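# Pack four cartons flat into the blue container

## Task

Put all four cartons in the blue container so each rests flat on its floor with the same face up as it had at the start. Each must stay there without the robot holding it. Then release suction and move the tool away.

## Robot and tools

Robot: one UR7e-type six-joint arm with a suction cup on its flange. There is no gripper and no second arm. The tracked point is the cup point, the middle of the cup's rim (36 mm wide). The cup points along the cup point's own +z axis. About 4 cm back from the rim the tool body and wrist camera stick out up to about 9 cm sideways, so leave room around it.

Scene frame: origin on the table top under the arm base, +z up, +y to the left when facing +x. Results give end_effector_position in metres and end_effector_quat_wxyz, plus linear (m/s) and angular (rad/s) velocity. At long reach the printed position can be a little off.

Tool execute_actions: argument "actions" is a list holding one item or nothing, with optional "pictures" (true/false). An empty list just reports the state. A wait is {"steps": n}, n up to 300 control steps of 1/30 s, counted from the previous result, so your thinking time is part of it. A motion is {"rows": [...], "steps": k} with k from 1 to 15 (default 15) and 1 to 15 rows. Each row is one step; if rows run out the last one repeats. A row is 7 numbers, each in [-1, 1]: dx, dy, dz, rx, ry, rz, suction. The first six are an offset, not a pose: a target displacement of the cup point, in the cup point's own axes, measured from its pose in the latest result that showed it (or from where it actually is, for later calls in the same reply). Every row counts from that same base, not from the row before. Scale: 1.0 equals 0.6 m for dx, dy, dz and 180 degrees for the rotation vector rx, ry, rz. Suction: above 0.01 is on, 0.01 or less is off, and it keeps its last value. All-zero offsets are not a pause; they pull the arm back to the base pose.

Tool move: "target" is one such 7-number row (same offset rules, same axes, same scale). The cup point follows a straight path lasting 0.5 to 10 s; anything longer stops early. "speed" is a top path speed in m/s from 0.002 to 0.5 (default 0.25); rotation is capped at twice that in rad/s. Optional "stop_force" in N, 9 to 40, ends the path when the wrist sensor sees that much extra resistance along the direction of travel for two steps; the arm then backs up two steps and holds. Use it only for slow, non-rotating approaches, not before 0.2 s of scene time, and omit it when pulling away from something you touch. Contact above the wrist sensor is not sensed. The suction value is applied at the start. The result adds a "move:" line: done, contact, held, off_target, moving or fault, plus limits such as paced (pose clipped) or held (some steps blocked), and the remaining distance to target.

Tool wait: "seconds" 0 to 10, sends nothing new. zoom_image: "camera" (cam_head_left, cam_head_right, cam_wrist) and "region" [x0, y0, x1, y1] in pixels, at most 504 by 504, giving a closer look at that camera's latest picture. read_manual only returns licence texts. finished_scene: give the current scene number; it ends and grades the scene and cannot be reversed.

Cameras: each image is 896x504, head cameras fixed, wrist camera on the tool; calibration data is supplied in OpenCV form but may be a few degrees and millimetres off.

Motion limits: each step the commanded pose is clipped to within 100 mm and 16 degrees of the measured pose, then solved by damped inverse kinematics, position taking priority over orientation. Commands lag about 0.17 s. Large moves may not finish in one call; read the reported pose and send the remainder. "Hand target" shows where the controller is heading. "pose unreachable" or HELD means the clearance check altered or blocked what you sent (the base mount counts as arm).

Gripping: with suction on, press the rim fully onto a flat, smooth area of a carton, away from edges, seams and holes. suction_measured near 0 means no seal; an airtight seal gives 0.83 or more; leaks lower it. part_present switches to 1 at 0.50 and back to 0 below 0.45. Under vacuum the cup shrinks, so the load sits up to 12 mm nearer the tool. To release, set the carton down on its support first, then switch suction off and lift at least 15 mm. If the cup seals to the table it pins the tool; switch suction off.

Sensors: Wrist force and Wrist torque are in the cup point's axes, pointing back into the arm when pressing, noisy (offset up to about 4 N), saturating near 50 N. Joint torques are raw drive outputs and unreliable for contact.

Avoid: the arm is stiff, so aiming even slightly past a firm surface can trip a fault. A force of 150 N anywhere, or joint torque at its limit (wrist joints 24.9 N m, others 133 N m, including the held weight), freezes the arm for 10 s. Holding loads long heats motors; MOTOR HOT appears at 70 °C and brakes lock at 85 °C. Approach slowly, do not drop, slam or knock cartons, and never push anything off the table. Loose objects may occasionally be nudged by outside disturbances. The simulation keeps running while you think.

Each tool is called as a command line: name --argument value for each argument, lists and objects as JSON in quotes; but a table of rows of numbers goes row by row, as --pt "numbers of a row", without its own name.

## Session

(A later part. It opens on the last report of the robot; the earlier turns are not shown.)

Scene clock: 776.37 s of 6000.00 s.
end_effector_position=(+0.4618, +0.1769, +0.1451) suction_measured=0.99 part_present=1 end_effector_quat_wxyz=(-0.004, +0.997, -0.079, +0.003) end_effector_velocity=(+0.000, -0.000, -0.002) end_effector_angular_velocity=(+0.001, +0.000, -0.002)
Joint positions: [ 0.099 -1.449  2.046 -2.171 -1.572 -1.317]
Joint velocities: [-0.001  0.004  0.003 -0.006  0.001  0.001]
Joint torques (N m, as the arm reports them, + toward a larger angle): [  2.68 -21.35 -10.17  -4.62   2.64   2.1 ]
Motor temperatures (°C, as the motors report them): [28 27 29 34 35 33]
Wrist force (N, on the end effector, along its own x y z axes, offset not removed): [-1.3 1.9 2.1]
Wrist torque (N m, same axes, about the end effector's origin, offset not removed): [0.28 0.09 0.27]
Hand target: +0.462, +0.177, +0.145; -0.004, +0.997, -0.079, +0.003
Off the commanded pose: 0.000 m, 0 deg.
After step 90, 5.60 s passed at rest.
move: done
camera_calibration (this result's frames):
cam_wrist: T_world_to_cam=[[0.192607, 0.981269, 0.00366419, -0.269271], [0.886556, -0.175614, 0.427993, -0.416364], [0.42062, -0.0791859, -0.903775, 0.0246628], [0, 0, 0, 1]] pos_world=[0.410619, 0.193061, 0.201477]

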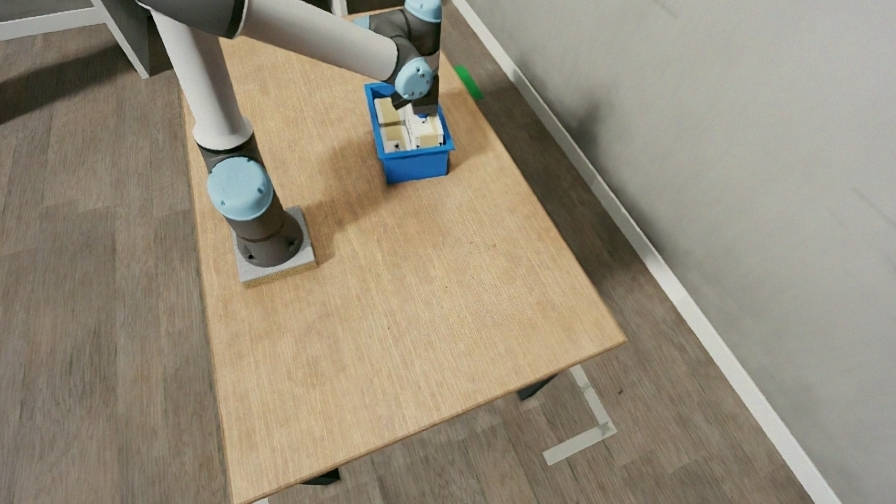

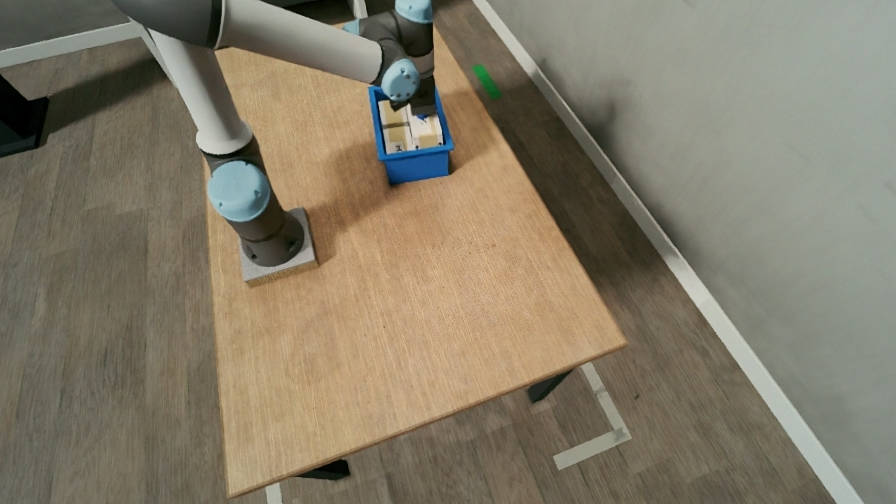

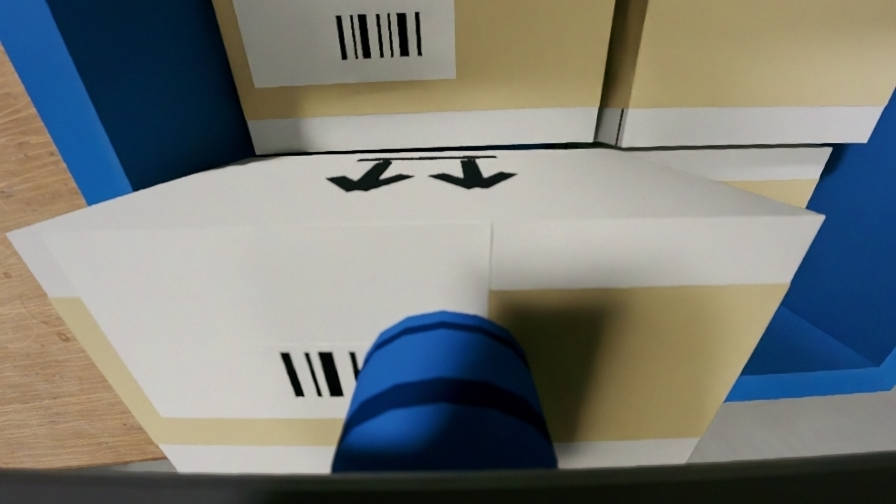

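zoom_image --camera "cam_wrist" --region '[210, 120, 330, 180]'

zoom_image --camera "cam_wrist" --region '[550, 110, 690, 180]'

Region (210, 120, 330, 180) of cam_wrist's 896x504 image, scaled by 4.200, with more detail than that image has.

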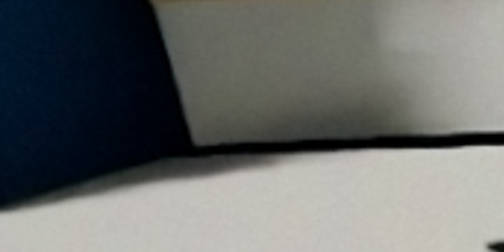

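Region (550, 110, 690, 180) of cam_wrist's 896x504 image, scaled by 3.600, with more detail than that image has.

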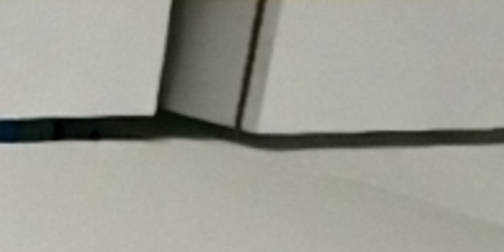

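move --target '[0, 0, 0.03, 0, 0, 0, 1]' --speed 0.03

Scene clock: 882.57 s of 6000.00 s.
end_effector_position=(+0.4618, +0.1771, +0.1274) suction_measured=0.99 part_present=1 end_effector_quat_wxyz=(-0.004, +0.997, -0.079, +0.003) end_effector_velocity=(+0.000, -0.000, -0.003) end_effector_angular_velocity=(+0.000, -0.001, -0.001)
Joint positions: [ 0.099 -1.421  2.069 -2.222 -1.572 -1.317]
Joint velocities: [-0.001  0.005  0.004 -0.009  0.     0.   ]
Joint torques (N m, as the arm reports them, + toward a larger angle): [ -7.13 -21.14  -8.1   -4.88  -0.48   0.51]
Motor temperatures (°C, as the motors report them): [28 27 29 34 35 33]
Wrist force (N, on the end effector, along its own x y z axes, offset not removed): [-0.8 1.5 7.6]
Wrist torque (N m, same axes, about the end effector's origin, offset not removed): [0.10 0.09 -0.09]
Hand target: +0.462, +0.177, +0.127; -0.004, +0.997, -0.079, +0.003
Off the commanded pose: 0.000 m, 0 deg.
After step 90, 102.27 s passed at rest.
move: done
camera_calibration (this result's frames):
cam_wrist: T_world_to_cam=[[0.192581, 0.981274, 0.00374354, -0.269395], [0.886588, -0.175631, 0.42792, -0.408793], [0.420564, -0.0790905, -0.903809, 0.00865539], [0, 0, 0, 1]] pos_world=[0.410671, 0.193238, 0.183762]

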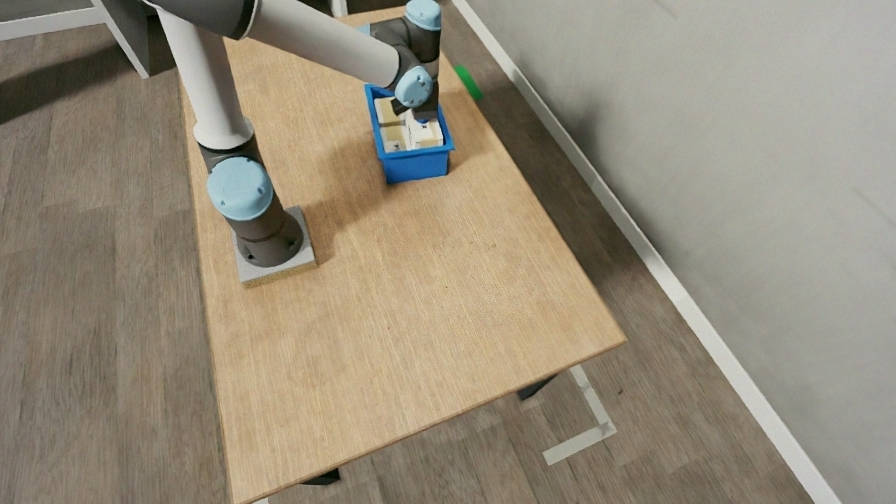

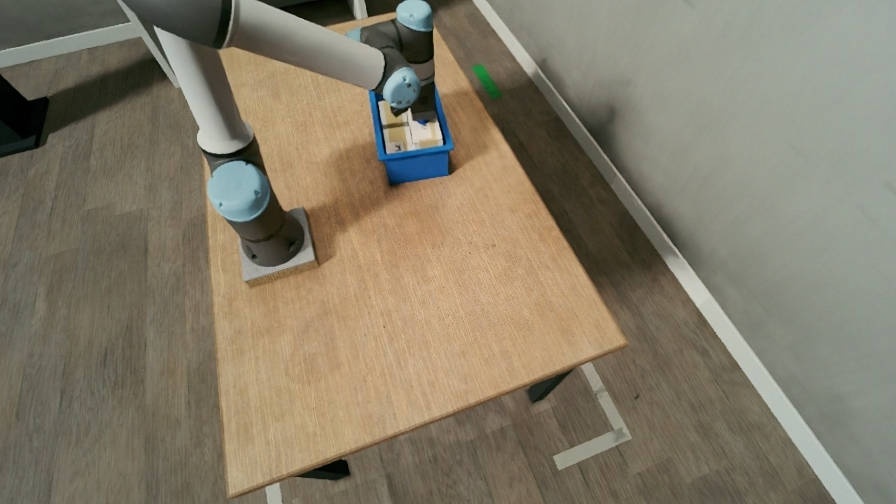

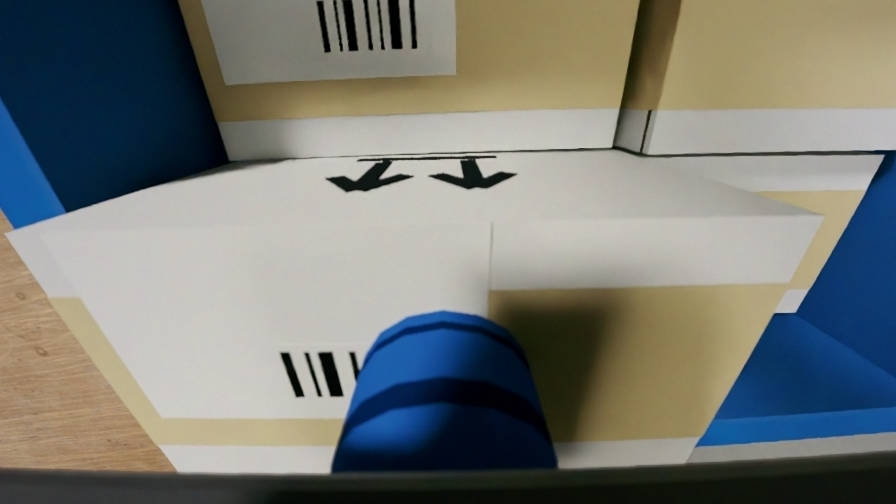

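zoom_image --camera "cam_wrist" --region '[570, 100, 730, 190]'

zoom_image --camera "cam_wrist" --region '[180, 120, 300, 190]'

Region (570, 100, 730, 190) of cam_wrist's 896x504 image, scaled by 3.150, with more detail than that image has; it fills the top 284 rows of this view, and the rest is white.

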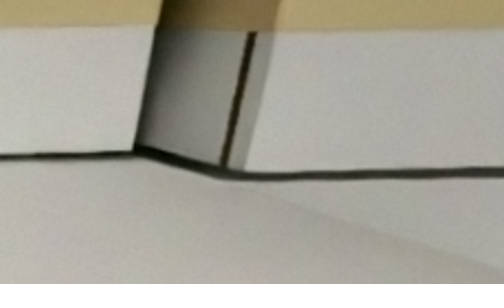

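Region (180, 120, 300, 190) of cam_wrist's 896x504 image, scaled by 4.200, with more detail than that image has; it fills the top 294 rows of this view, and the rest is white.

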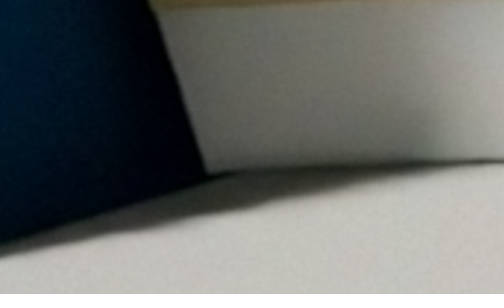

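move --target '[0.0042, 0, 0.0, 0, 0, 0, 1]' --speed 0.02

Scene clock: 937.33 s of 6000.00 s.
end_effector_position=(+0.4642, +0.1767, +0.1274) suction_measured=0.99 part_present=1 end_effector_quat_wxyz=(-0.004, +0.997, -0.079, +0.003) end_effector_velocity=(+0.001, -0.001, -0.000) end_effector_angular_velocity=(+0.000, -0.000, -0.002)
Joint positions: [ 0.098 -1.417  2.063 -2.221 -1.572 -1.318]
Joint velocities: [-0.002  0.002 -0.002 -0.001 -0.    -0.001]
Joint torques (N m, as the arm reports them, + toward a larger angle): [ -8.61 -20.83 -36.43  -0.95  -0.17  -2.25]
Motor temperatures (°C, as the motors report them): [28 27 29 34 35 33]
Wrist force (N, on the end effector, along its own x y z axes, offset not removed): [-3.6 -0.1 4.1]
Wrist torque (N m, same axes, about the end effector's origin, offset not removed): [-0.01 0.62 -0.08]
Hand target: +0.464, +0.177, +0.127; -0.004, +0.997, -0.079, +0.003
Off the commanded pose: 0.000 m, 0 deg.
After step 90, 51.07 s passed at rest.
move: done
camera_calibration (this result's frames):
cam_wrist: T_world_to_cam=[[0.192584, 0.981274, 0.00364201, -0.269436], [0.886586, -0.175589, 0.427941, -0.41096], [0.420567, -0.0791857, -0.903799, 0.00762936], [0, 0, 0, 1]] pos_world=[0.413032, 0.192834, 0.183743]

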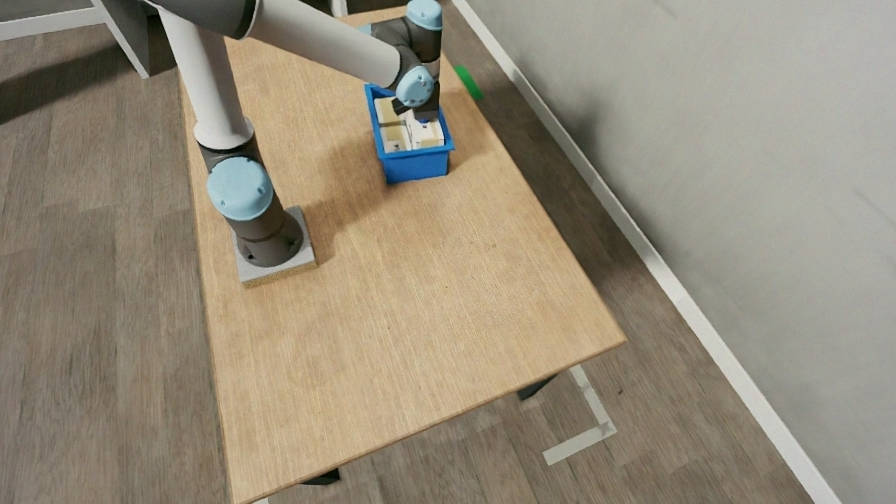

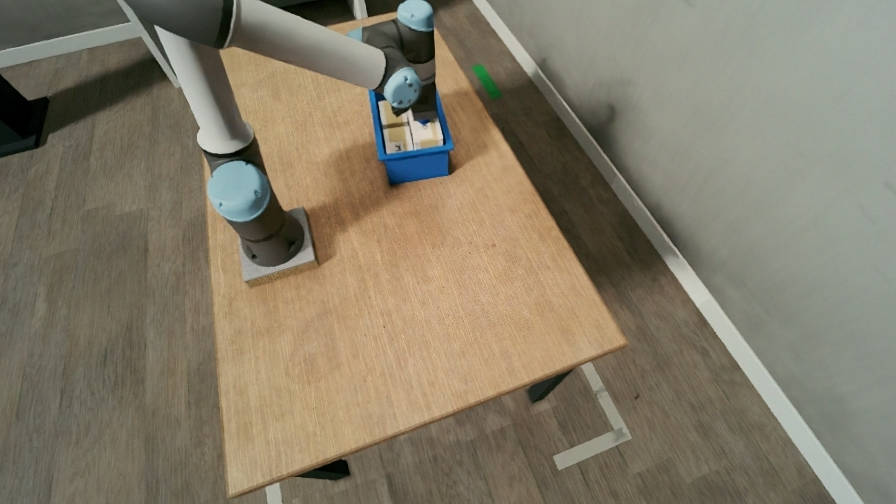

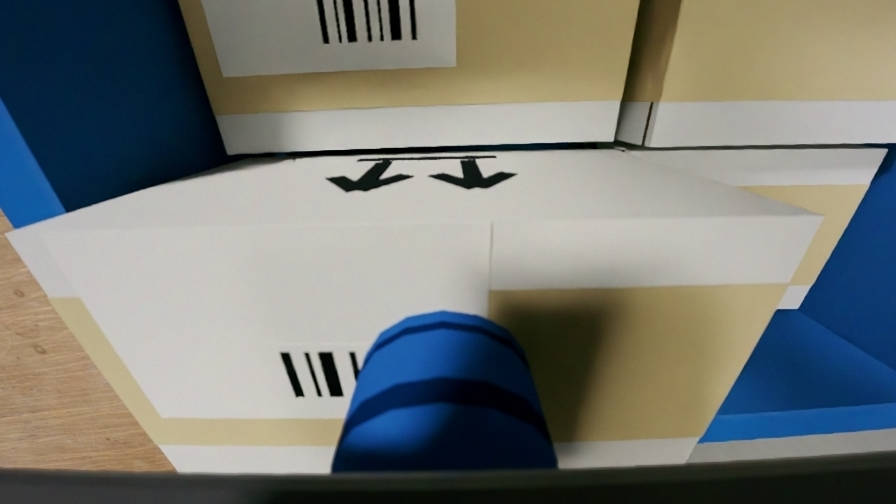

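zoom_image --camera "cam_wrist" --region '[190, 110, 310, 180]'

zoom_image --camera "cam_wrist" --region '[560, 100, 720, 190]'

Region (190, 110, 310, 180) of cam_wrist's 896x504 image, scaled by 4.200, with more detail than that image has; it fills the top 294 rows of this view, and the rest is white.

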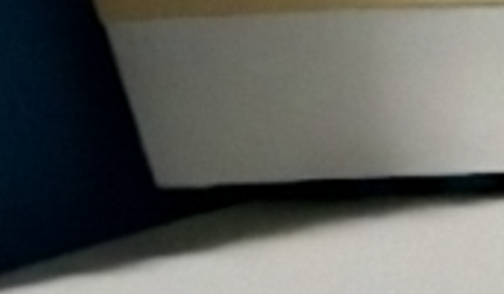

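Region (560, 100, 720, 190) of cam_wrist's 896x504 image, scaled by 3.150, with more detail than that image has; it fills the top 284 rows of this view, and the rest is white.

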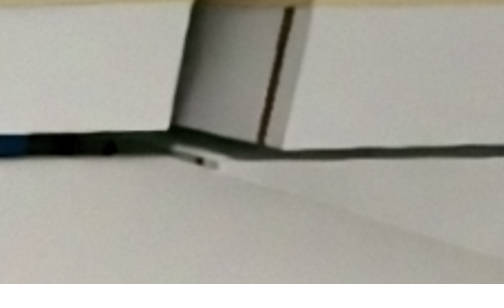

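zoom_image --camera "cam_wrist" --region '[0, 200, 100, 260]'

zoom_image --camera "cam_wrist" --region '[770, 185, 870, 245]'

Region (0, 200, 100, 260) of cam_wrist's 896x504 image, scaled by 5.040, with more detail than that image has; it fills the top 302 rows of this view, and the rest is white.

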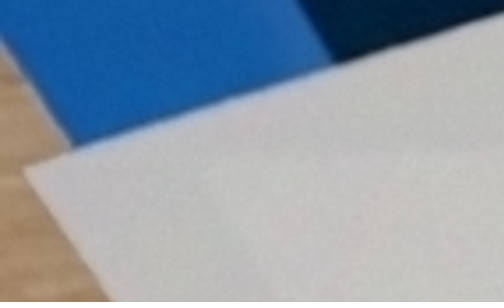

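Region (770, 185, 870, 245) of cam_wrist's 896x504 image, scaled by 5.040, with more detail than that image has; it fills the top 302 rows of this view, and the rest is white.

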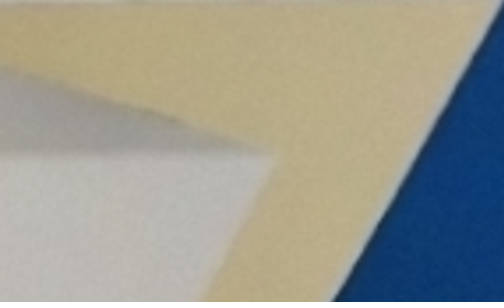

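move --target '[0, 0.0083, 0.0, 0, 0, -0.0056, 1]' --speed 0.02

Scene clock: 1009.97 s of 6000.00 s.
end_effector_position=(+0.4635, +0.1721, +0.1274) suction_measured=0.99 part_present=1 end_effector_quat_wxyz=(-0.004, +0.997, -0.071, +0.003) end_effector_velocity=(-0.000, -0.002, +0.000) end_effector_angular_velocity=(-0.000, -0.001, +0.010)
Joint positions: [ 0.089 -1.422  2.069 -2.222 -1.572 -1.344]
Joint velocities: [-0.003 -0.003  0.003 -0.001 -0.    -0.014]
Joint torques (N m, as the arm reports them, + toward a larger angle): [ -8.19 -37.36  -8.22  -4.82  -0.5   -2.13]
Motor temperatures (°C, as the motors report them): [28 27 29 34 35 33]
Wrist force (N, on the end effector, along its own x y z axes, offset not removed): [-3.1 6.0 3.0]
Wrist torque (N m, same axes, about the end effector's origin, offset not removed): [0.82 0.34 -0.09]
Hand target: +0.463, +0.172, +0.127; -0.004, +0.997, -0.071, +0.003
Off the commanded pose: 0.000 m, 0 deg.
After step 90, 68.93 s passed at rest.
move: done
camera_calibration (this result's frames):
cam_wrist: T_world_to_cam=[[0.176215, 0.984345, 0.00362148, -0.257679], [0.88935, -0.160784, 0.428026, -0.414938], [0.421907, -0.0722036, -0.903759, 0.005708], [0, 0, 0, 1]] pos_world=[0.412024, 0.187342, 0.183696]

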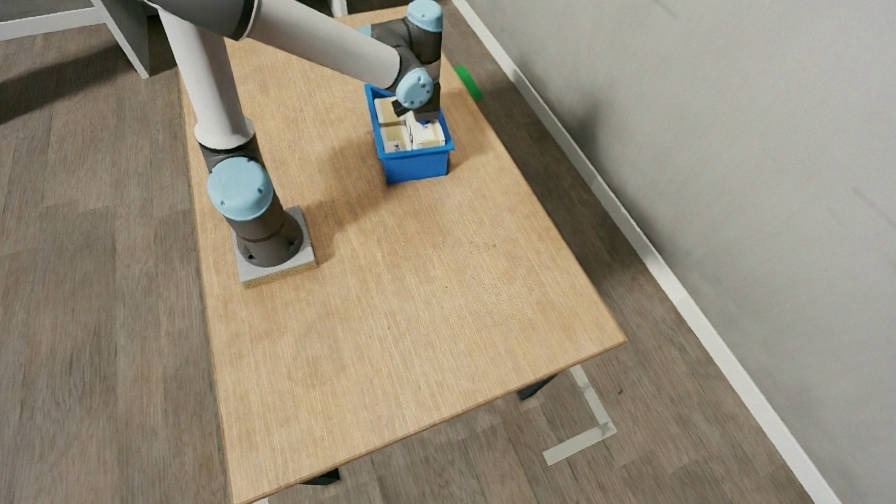

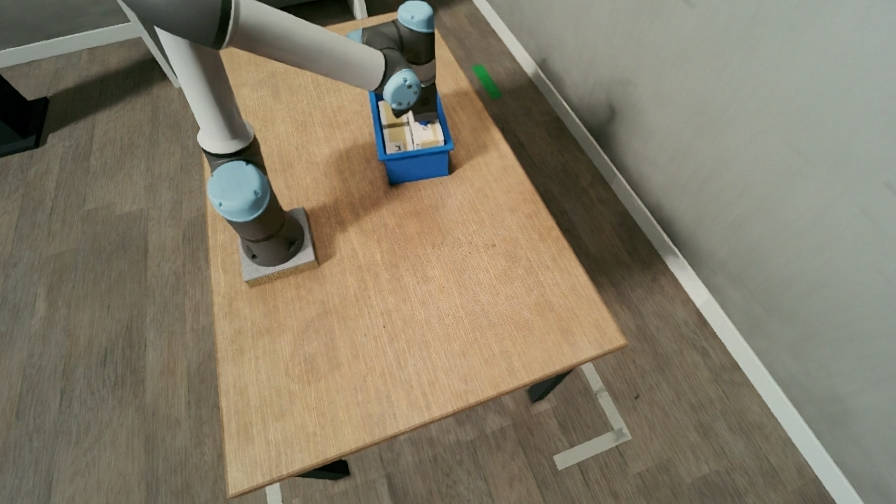

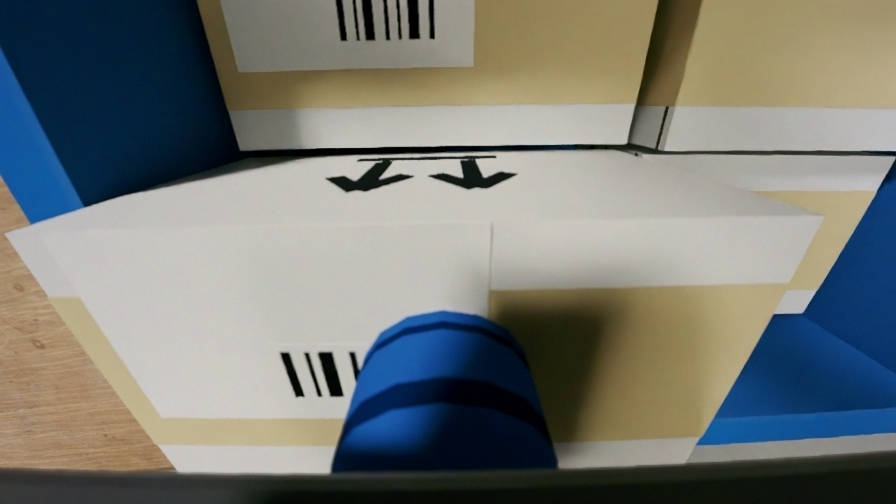

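execute_actions --actions '[]' --pictures false

Scene clock: 1014.33 s of 6000.00 s.
end_effector_position=(+0.4634, +0.1718, +0.1274) suction_measured=0.99 part_present=1 end_effector_quat_wxyz=(-0.004, +0.997, -0.071, +0.003) end_effector_velocity=(+0.000, -0.000, -0.000) end_effector_angular_velocity=(-0.000, +0.001, -0.001)
Joint positions: [ 0.088 -1.422  2.07  -2.222 -1.572 -1.346]
Joint velocities: [-0.     0.001 -0.     0.    -0.     0.001]
Joint torques (N m, as the arm reports them, + toward a larger angle): [ -7.41 -35.55  -8.07  -4.71  -2.46  -2.16]
Motor temperatures (°C, as the motors report them): [28 27 29 34 35 33]
Wrist force (N, on the end effector, along its own x y z axes, offset not removed): [0.9 3.6 5.4]
Wrist torque (N m, same axes, about the end effector's origin, offset not removed): [0.51 -0.32 0.18]
Hand target: +0.463, +0.172, +0.127; -0.004, +0.997, -0.071, +0.003
Off the commanded pose: 0.000 m, 0 deg.
Steps of this call (steps 1 to 90: nothing new was sent; then 1.37 s passed at rest). Readings (end_effector_position | what the end effector reports):
1: (+0.4634, +0.1720, +0.1274) | suction_measured=0.99 part_present=1
2: (+0.4634, +0.1719, +0.1274) | suction_measured=0.99 part_present=1
4: (+0.4634, +0.1719, +0.1274) | suction_measured=0.99 part_present=1
8: (+0.4634, +0.1718, +0.1274) | suction_measured=0.99 part_present=1
90: the state above

move --target '[0, 0, 0.0873, 0, 0, 0, 1]' --speed 0.012 --stop_force 9

Scene clock: 1022.23 s of 6000.00 s.
end_effector_position=(+0.4634, +0.1721, +0.0856) suction_measured=0.99 part_present=1 end_effector_quat_wxyz=(-0.004, +0.997, -0.071, +0.003) end_effector_velocity=(-0.000, +0.001, +0.004) end_effector_angular_velocity=(-0.000, +0.001, +0.002)
Joint positions: [ 0.088 -1.348  2.117 -2.343 -1.572 -1.346]
Joint velocities: [ 0.003 -0.006 -0.005  0.013  0.     0.   ]
Joint torques (N m, as the arm reports them, + toward a larger angle): [ -7.98 -29.52 -26.     0.87  -2.35  -2.42]
Motor temperatures (°C, as the motors report them): [28 27 29 34 35 33]
Wrist force (N, on the end effector, along its own x y z axes, offset not removed): [-3.1 -5.7 -13.6]
Wrist torque (N m, same axes, about the end effector's origin, offset not removed): [0.04 0.73 -0.04]
Hand target: +0.464, +0.172, +0.086; -0.004, +0.997, -0.071, +0.003
Off the commanded pose: 0.011 m, 0 deg.
After step 90, 1.03 s passed at rest.
move: contact
camera_calibration (this result's frames):
cam_wrist: T_world_to_cam=[[0.175295, 0.98451, 0.00340879, -0.257114], [0.88966, -0.159888, 0.427716, -0.397261], [0.421636, -0.0719438, -0.903907, -0.0319063], [0, 0, 0, 1]] pos_world=[0.411951, 0.187319, 0.141951]

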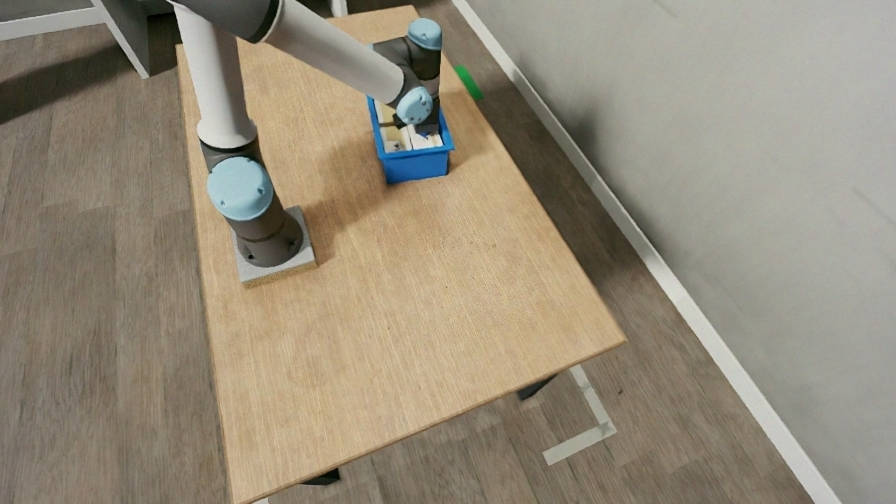

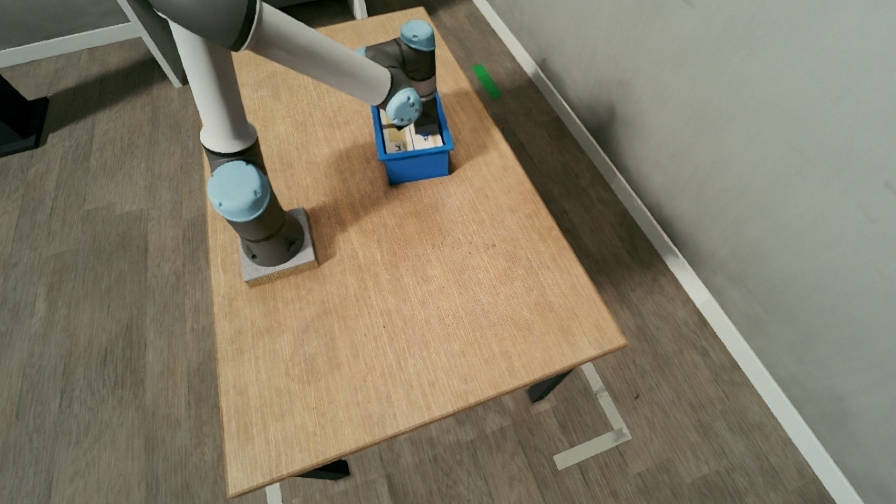

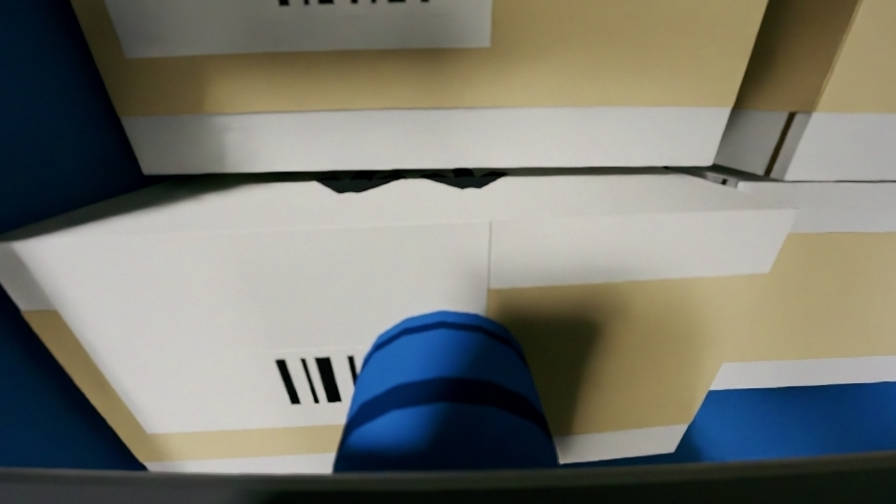

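zoom_image --camera "cam_head_left" --region '[350, 60, 480, 200]'

Region (350, 60, 480, 200) of cam_head_left's 896x504 image, scaled by 3.600, with more detail than that image has; it fills the left 468 columns of this view, and the rest is white.

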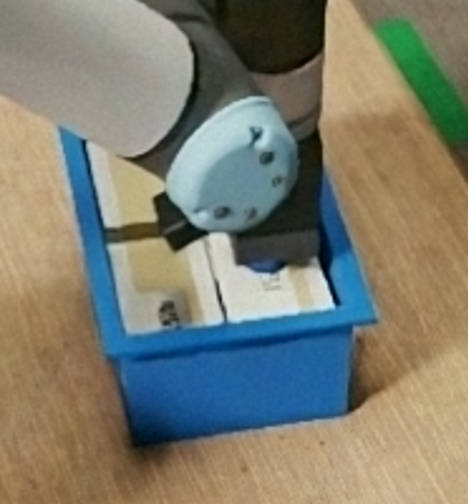

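move --target '[0, -0.0083, -0.07, 0, 0, 0, 1]' --speed 0.05

Scene clock: 1082.50 s of 6000.00 s.
end_effector_position=(+0.4639, +0.1767, +0.1274) suction_measured=0.99 part_present=1 end_effector_quat_wxyz=(-0.004, +0.997, -0.071, +0.003) end_effector_velocity=(+0.000, +0.001, +0.003) end_effector_angular_velocity=(+0.000, -0.000, +0.001)
Joint positions: [ 0.098 -1.417  2.064 -2.221 -1.572 -1.336]
Joint velocities: [ 0.001 -0.004 -0.004  0.007  0.     0.001]
Joint torques (N m, as the arm reports them, + toward a larger angle): [  7.57 -36.59 -36.09  -1.05   0.4    2.35]
Motor temperatures (°C, as the motors report them): [28 27 29 34 35 33]
Wrist force (N, on the end effector, along its own x y z axes, offset not removed): [-2.6 0.3 6.5]
Wrist torque (N m, same axes, about the end effector's origin, offset not removed): [-0.02 0.30 -0.17]
Hand target: +0.464, +0.177, +0.128; -0.004, +0.997, -0.071, +0.003
Off the commanded pose: 0.000 m, 0 deg.
After step 90, 56.03 s passed at rest.
move: done
camera_calibration (this result's frames):
cam_wrist: T_world_to_cam=[[0.175293, 0.98451, 0.00344802, -0.26187], [0.889639, -0.159899, 0.427756, -0.414886], [0.421681, -0.0719151, -0.903888, 0.00594874], [0, 0, 0, 1]] pos_world=[0.412494, 0.191902, 0.18375]

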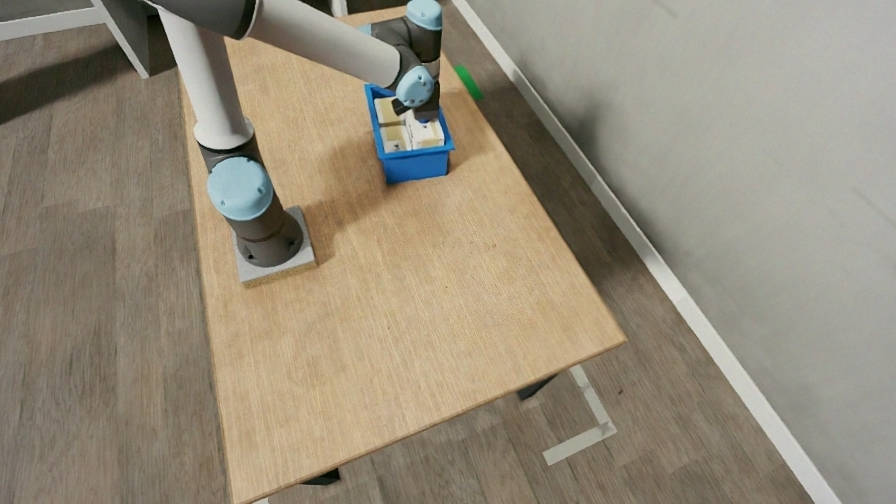

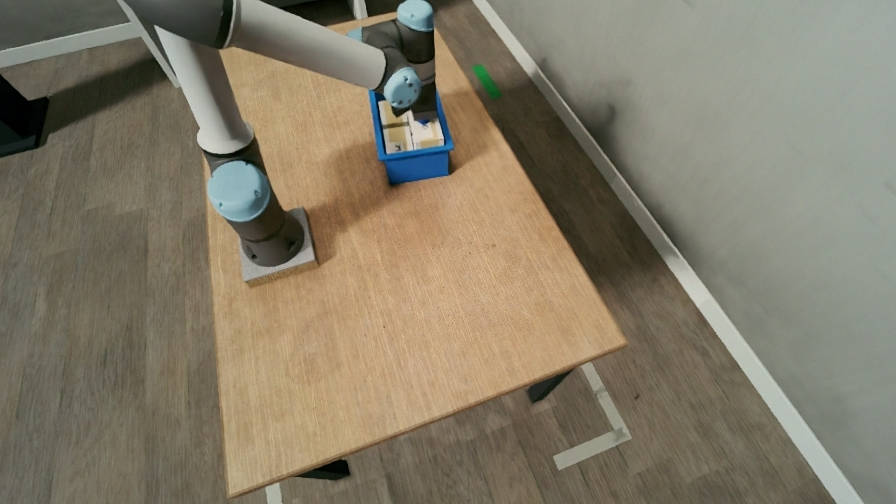

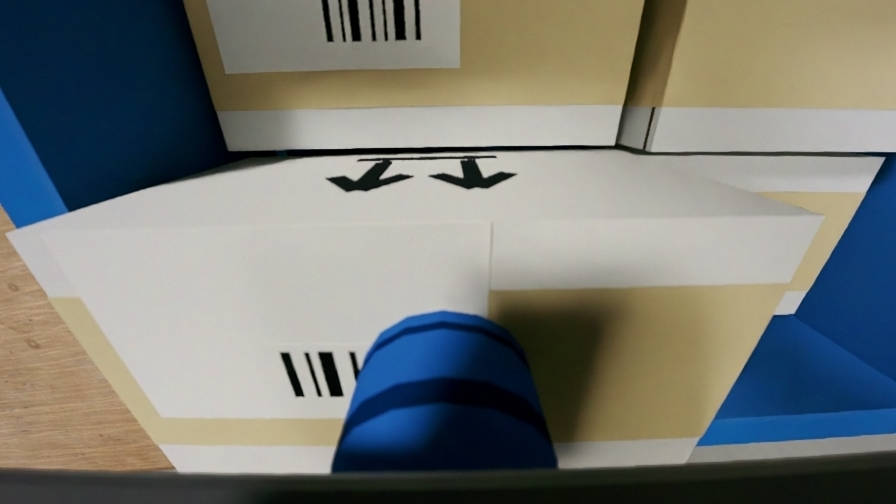

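zoom_image --camera "cam_wrist" --region '[590, 110, 750, 200]'

Region (590, 110, 750, 200) of cam_wrist's 896x504 image, scaled by 3.150, with more detail than that image has; it fills the top 284 rows of this view, and the rest is white.

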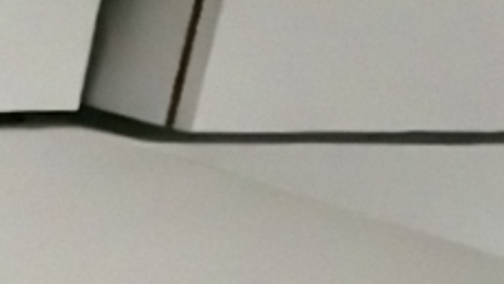

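move --target '[0, 0, 0.1123, 0, 0, 0, 1]' --speed 0.012 --stop_force 9

Scene clock: 1112.03 s of 6000.00 s.
end_effector_position=(+0.4640, +0.1770, +0.0791) suction_measured=0.99 part_present=1 end_effector_quat_wxyz=(-0.004, +0.997, -0.071, +0.002) end_effector_velocity=(-0.000, -0.001, +0.002) end_effector_angular_velocity=(-0.000, +0.004, -0.002)
Joint positions: [ 0.098 -1.331  2.117 -2.36  -1.572 -1.336]
Joint velocities: [-0.002 -0.004 -0.004  0.012 -0.    -0.   ]
Joint torques (N m, as the arm reports them, + toward a larger angle): [ -8.41 -21.23 -22.81   1.73   0.95  -2.26]
Motor temperatures (°C, as the motors report them): [28 27 29 34 35 33]
Wrist force (N, on the end effector, along its own x y z axes, offset not removed): [-8.0 1.2 -35.4]
Wrist torque (N m, same axes, about the end effector's origin, offset not removed): [-0.13 0.51 -0.05]
Hand target: +0.464, +0.177, +0.080; -0.004, +0.997, -0.071, +0.003
Off the commanded pose: 0.019 m, 0 deg.
After step 90, 22.10 s passed at rest.
move: contact
camera_calibration (this result's frames):
cam_wrist: T_world_to_cam=[[0.175291, 0.984511, 0.00342807, -0.262076], [0.889694, -0.159898, 0.427641, -0.394235], [0.421565, -0.0719115, -0.903942, -0.0376254], [0, 0, 0, 1]] pos_world=[0.412549, 0.192274, 0.135478]

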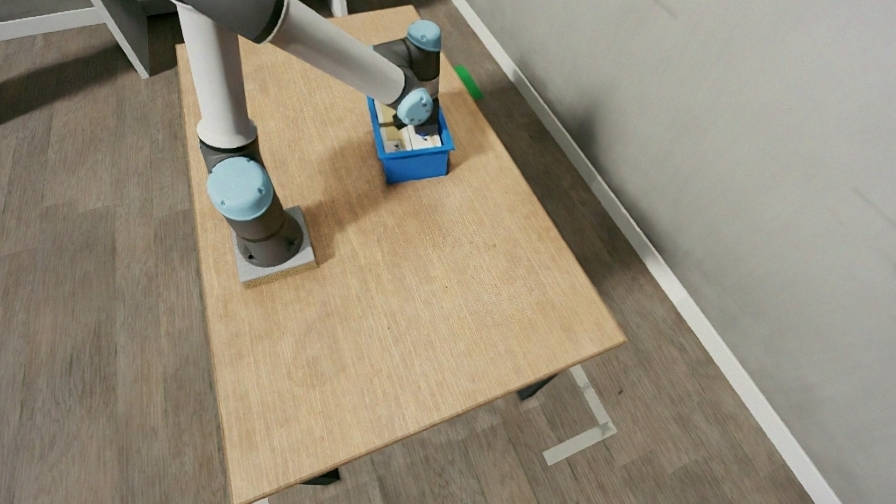

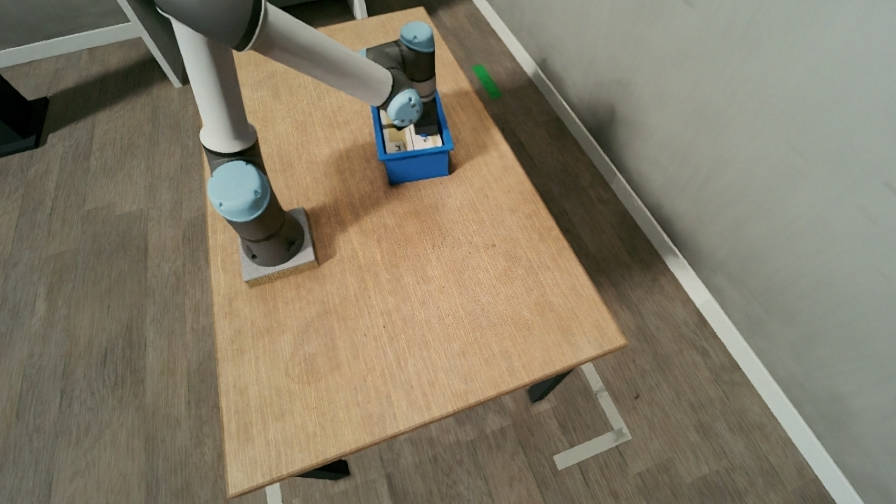

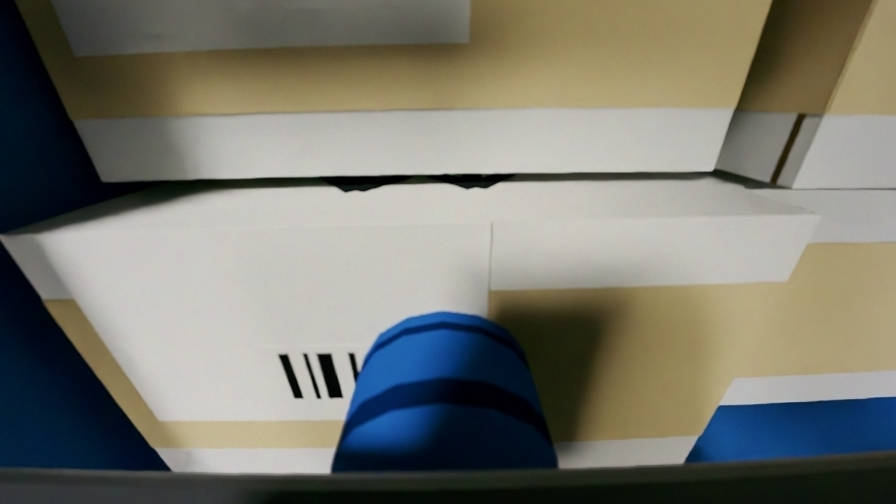

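execute_actions --actions '[]' --pictures false

Scene clock: 1121.40 s of 6000.00 s.
end_effector_position=(+0.4641, +0.1770, +0.0797) suction_measured=0.99 part_present=1 end_effector_quat_wxyz=(-0.004, +0.997, -0.071, +0.003) end_effector_velocity=(-0.000, +0.001, +0.000) end_effector_angular_velocity=(+0.000, -0.000, +0.000)
Joint positions: [ 0.098 -1.332  2.116 -2.358 -1.572 -1.336]
Joint velocities: [ 0.001 -0.     0.     0.     0.     0.001]
Joint torques (N m, as the arm reports them, + toward a larger angle): [ -8.19 -36.83 -33.06  -4.85   1.12  -1.73]
Motor temperatures (°C, as the motors report them): [28 27 29 34 35 33]
Wrist force (N, on the end effector, along its own x y z axes, offset not removed): [-0.8 3.8 5.4]
Wrist torque (N m, same axes, about the end effector's origin, offset not removed): [0.70 -0.16 -0.12]
Hand target: +0.464, +0.177, +0.080; -0.004, +0.997, -0.071, +0.003
Off the commanded pose: 0.020 m, 0 deg.
Steps of this call (steps 1 to 90: nothing new was sent; then 6.37 s passed at rest). Readings (end_effector_position | what the end effector reports):
1: (+0.4639, +0.1770, +0.0792) | suction_measured=0.99 part_present=1
2: (+0.4639, +0.1770, +0.0792) | suction_measured=0.99 part_present=1
4: (+0.4639, +0.1770, +0.0793) | suction_measured=0.99 part_present=1
8: (+0.4640, +0.1770, +0.0794) | suction_measured=0.99 part_present=1
90: the state above

move --target '[-0.0033, 0, -0.0167, 0, 0, 0, 1]' --speed 0.02

Scene clock: 1143.93 s of 6000.00 s.
end_effector_position=(+0.4622, +0.1772, +0.0894) suction_measured=0.99 part_present=1 end_effector_quat_wxyz=(-0.004, +0.997, -0.071, +0.003) end_effector_velocity=(-0.000, +0.000, +0.003) end_effector_angular_velocity=(+0.000, -0.001, -0.000)
Joint positions: [ 0.099 -1.354  2.111 -2.331 -1.572 -1.335]
Joint velocities: [ 0.    -0.005 -0.002  0.007  0.     0.001]
Joint torques (N m, as the arm reports them, + toward a larger angle): [  8.59 -37.98 -33.49  -0.88   1.28   2.14]
Motor temperatures (°C, as the motors report them): [28 27 29 34 35 33]
Wrist force (N, on the end effector, along its own x y z axes, offset not removed): [-1.5 2.9 4.5]
Wrist torque (N m, same axes, about the end effector's origin, offset not removed): [0.47 -0.02 -0.16]
Hand target: +0.462, +0.177, +0.090; -0.004, +0.997, -0.071, +0.003
Off the commanded pose: 0.000 m, 0 deg.
After step 90, 18.73 s passed at rest.
move: done
camera_calibration (this result's frames):
cam_wrist: T_world_to_cam=[[0.175295, 0.98451, 0.00347455, -0.262005], [0.889624, -0.15991, 0.427782, -0.396973], [0.421711, -0.0718972, -0.903875, -0.0276351], [0, 0, 0, 1]] pos_world=[0.410739, 0.192479, 0.14575]

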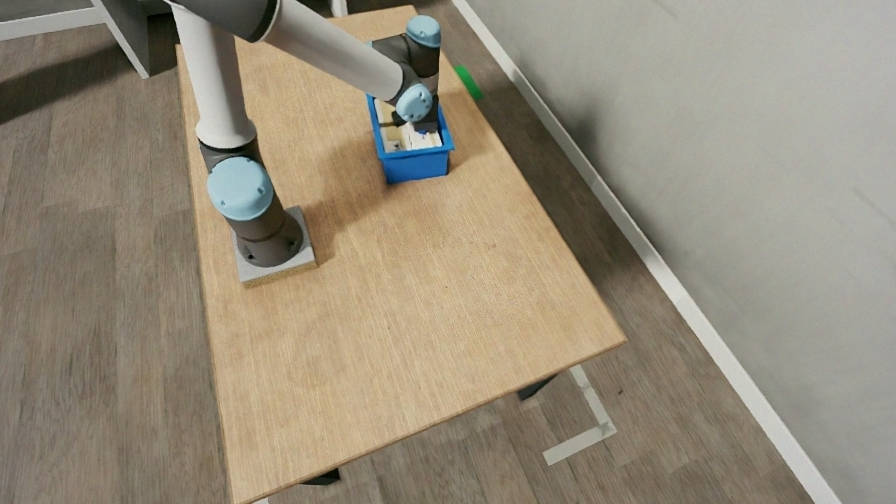

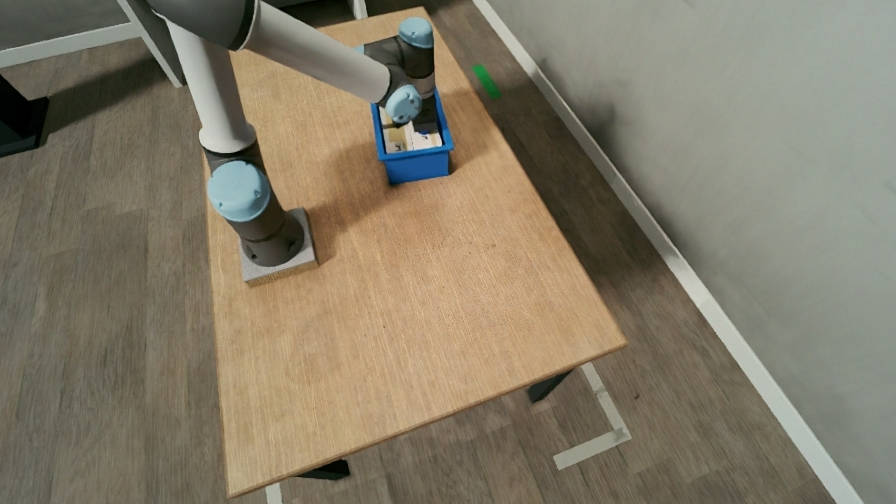

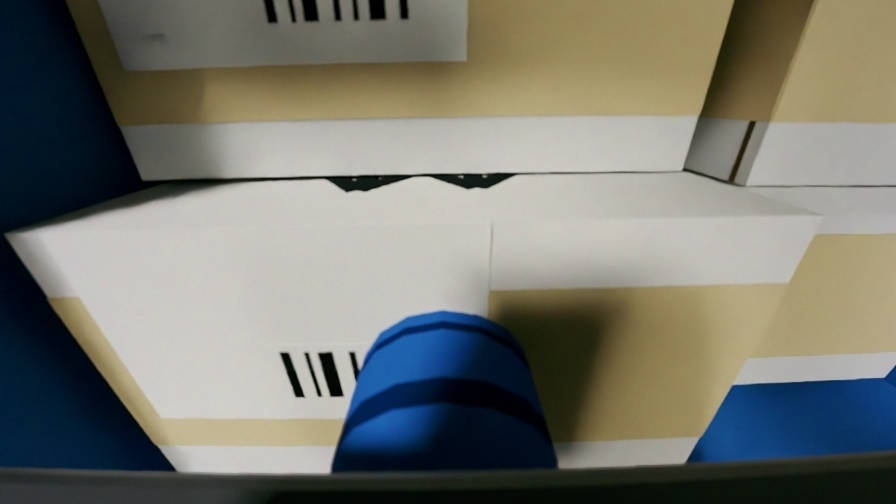

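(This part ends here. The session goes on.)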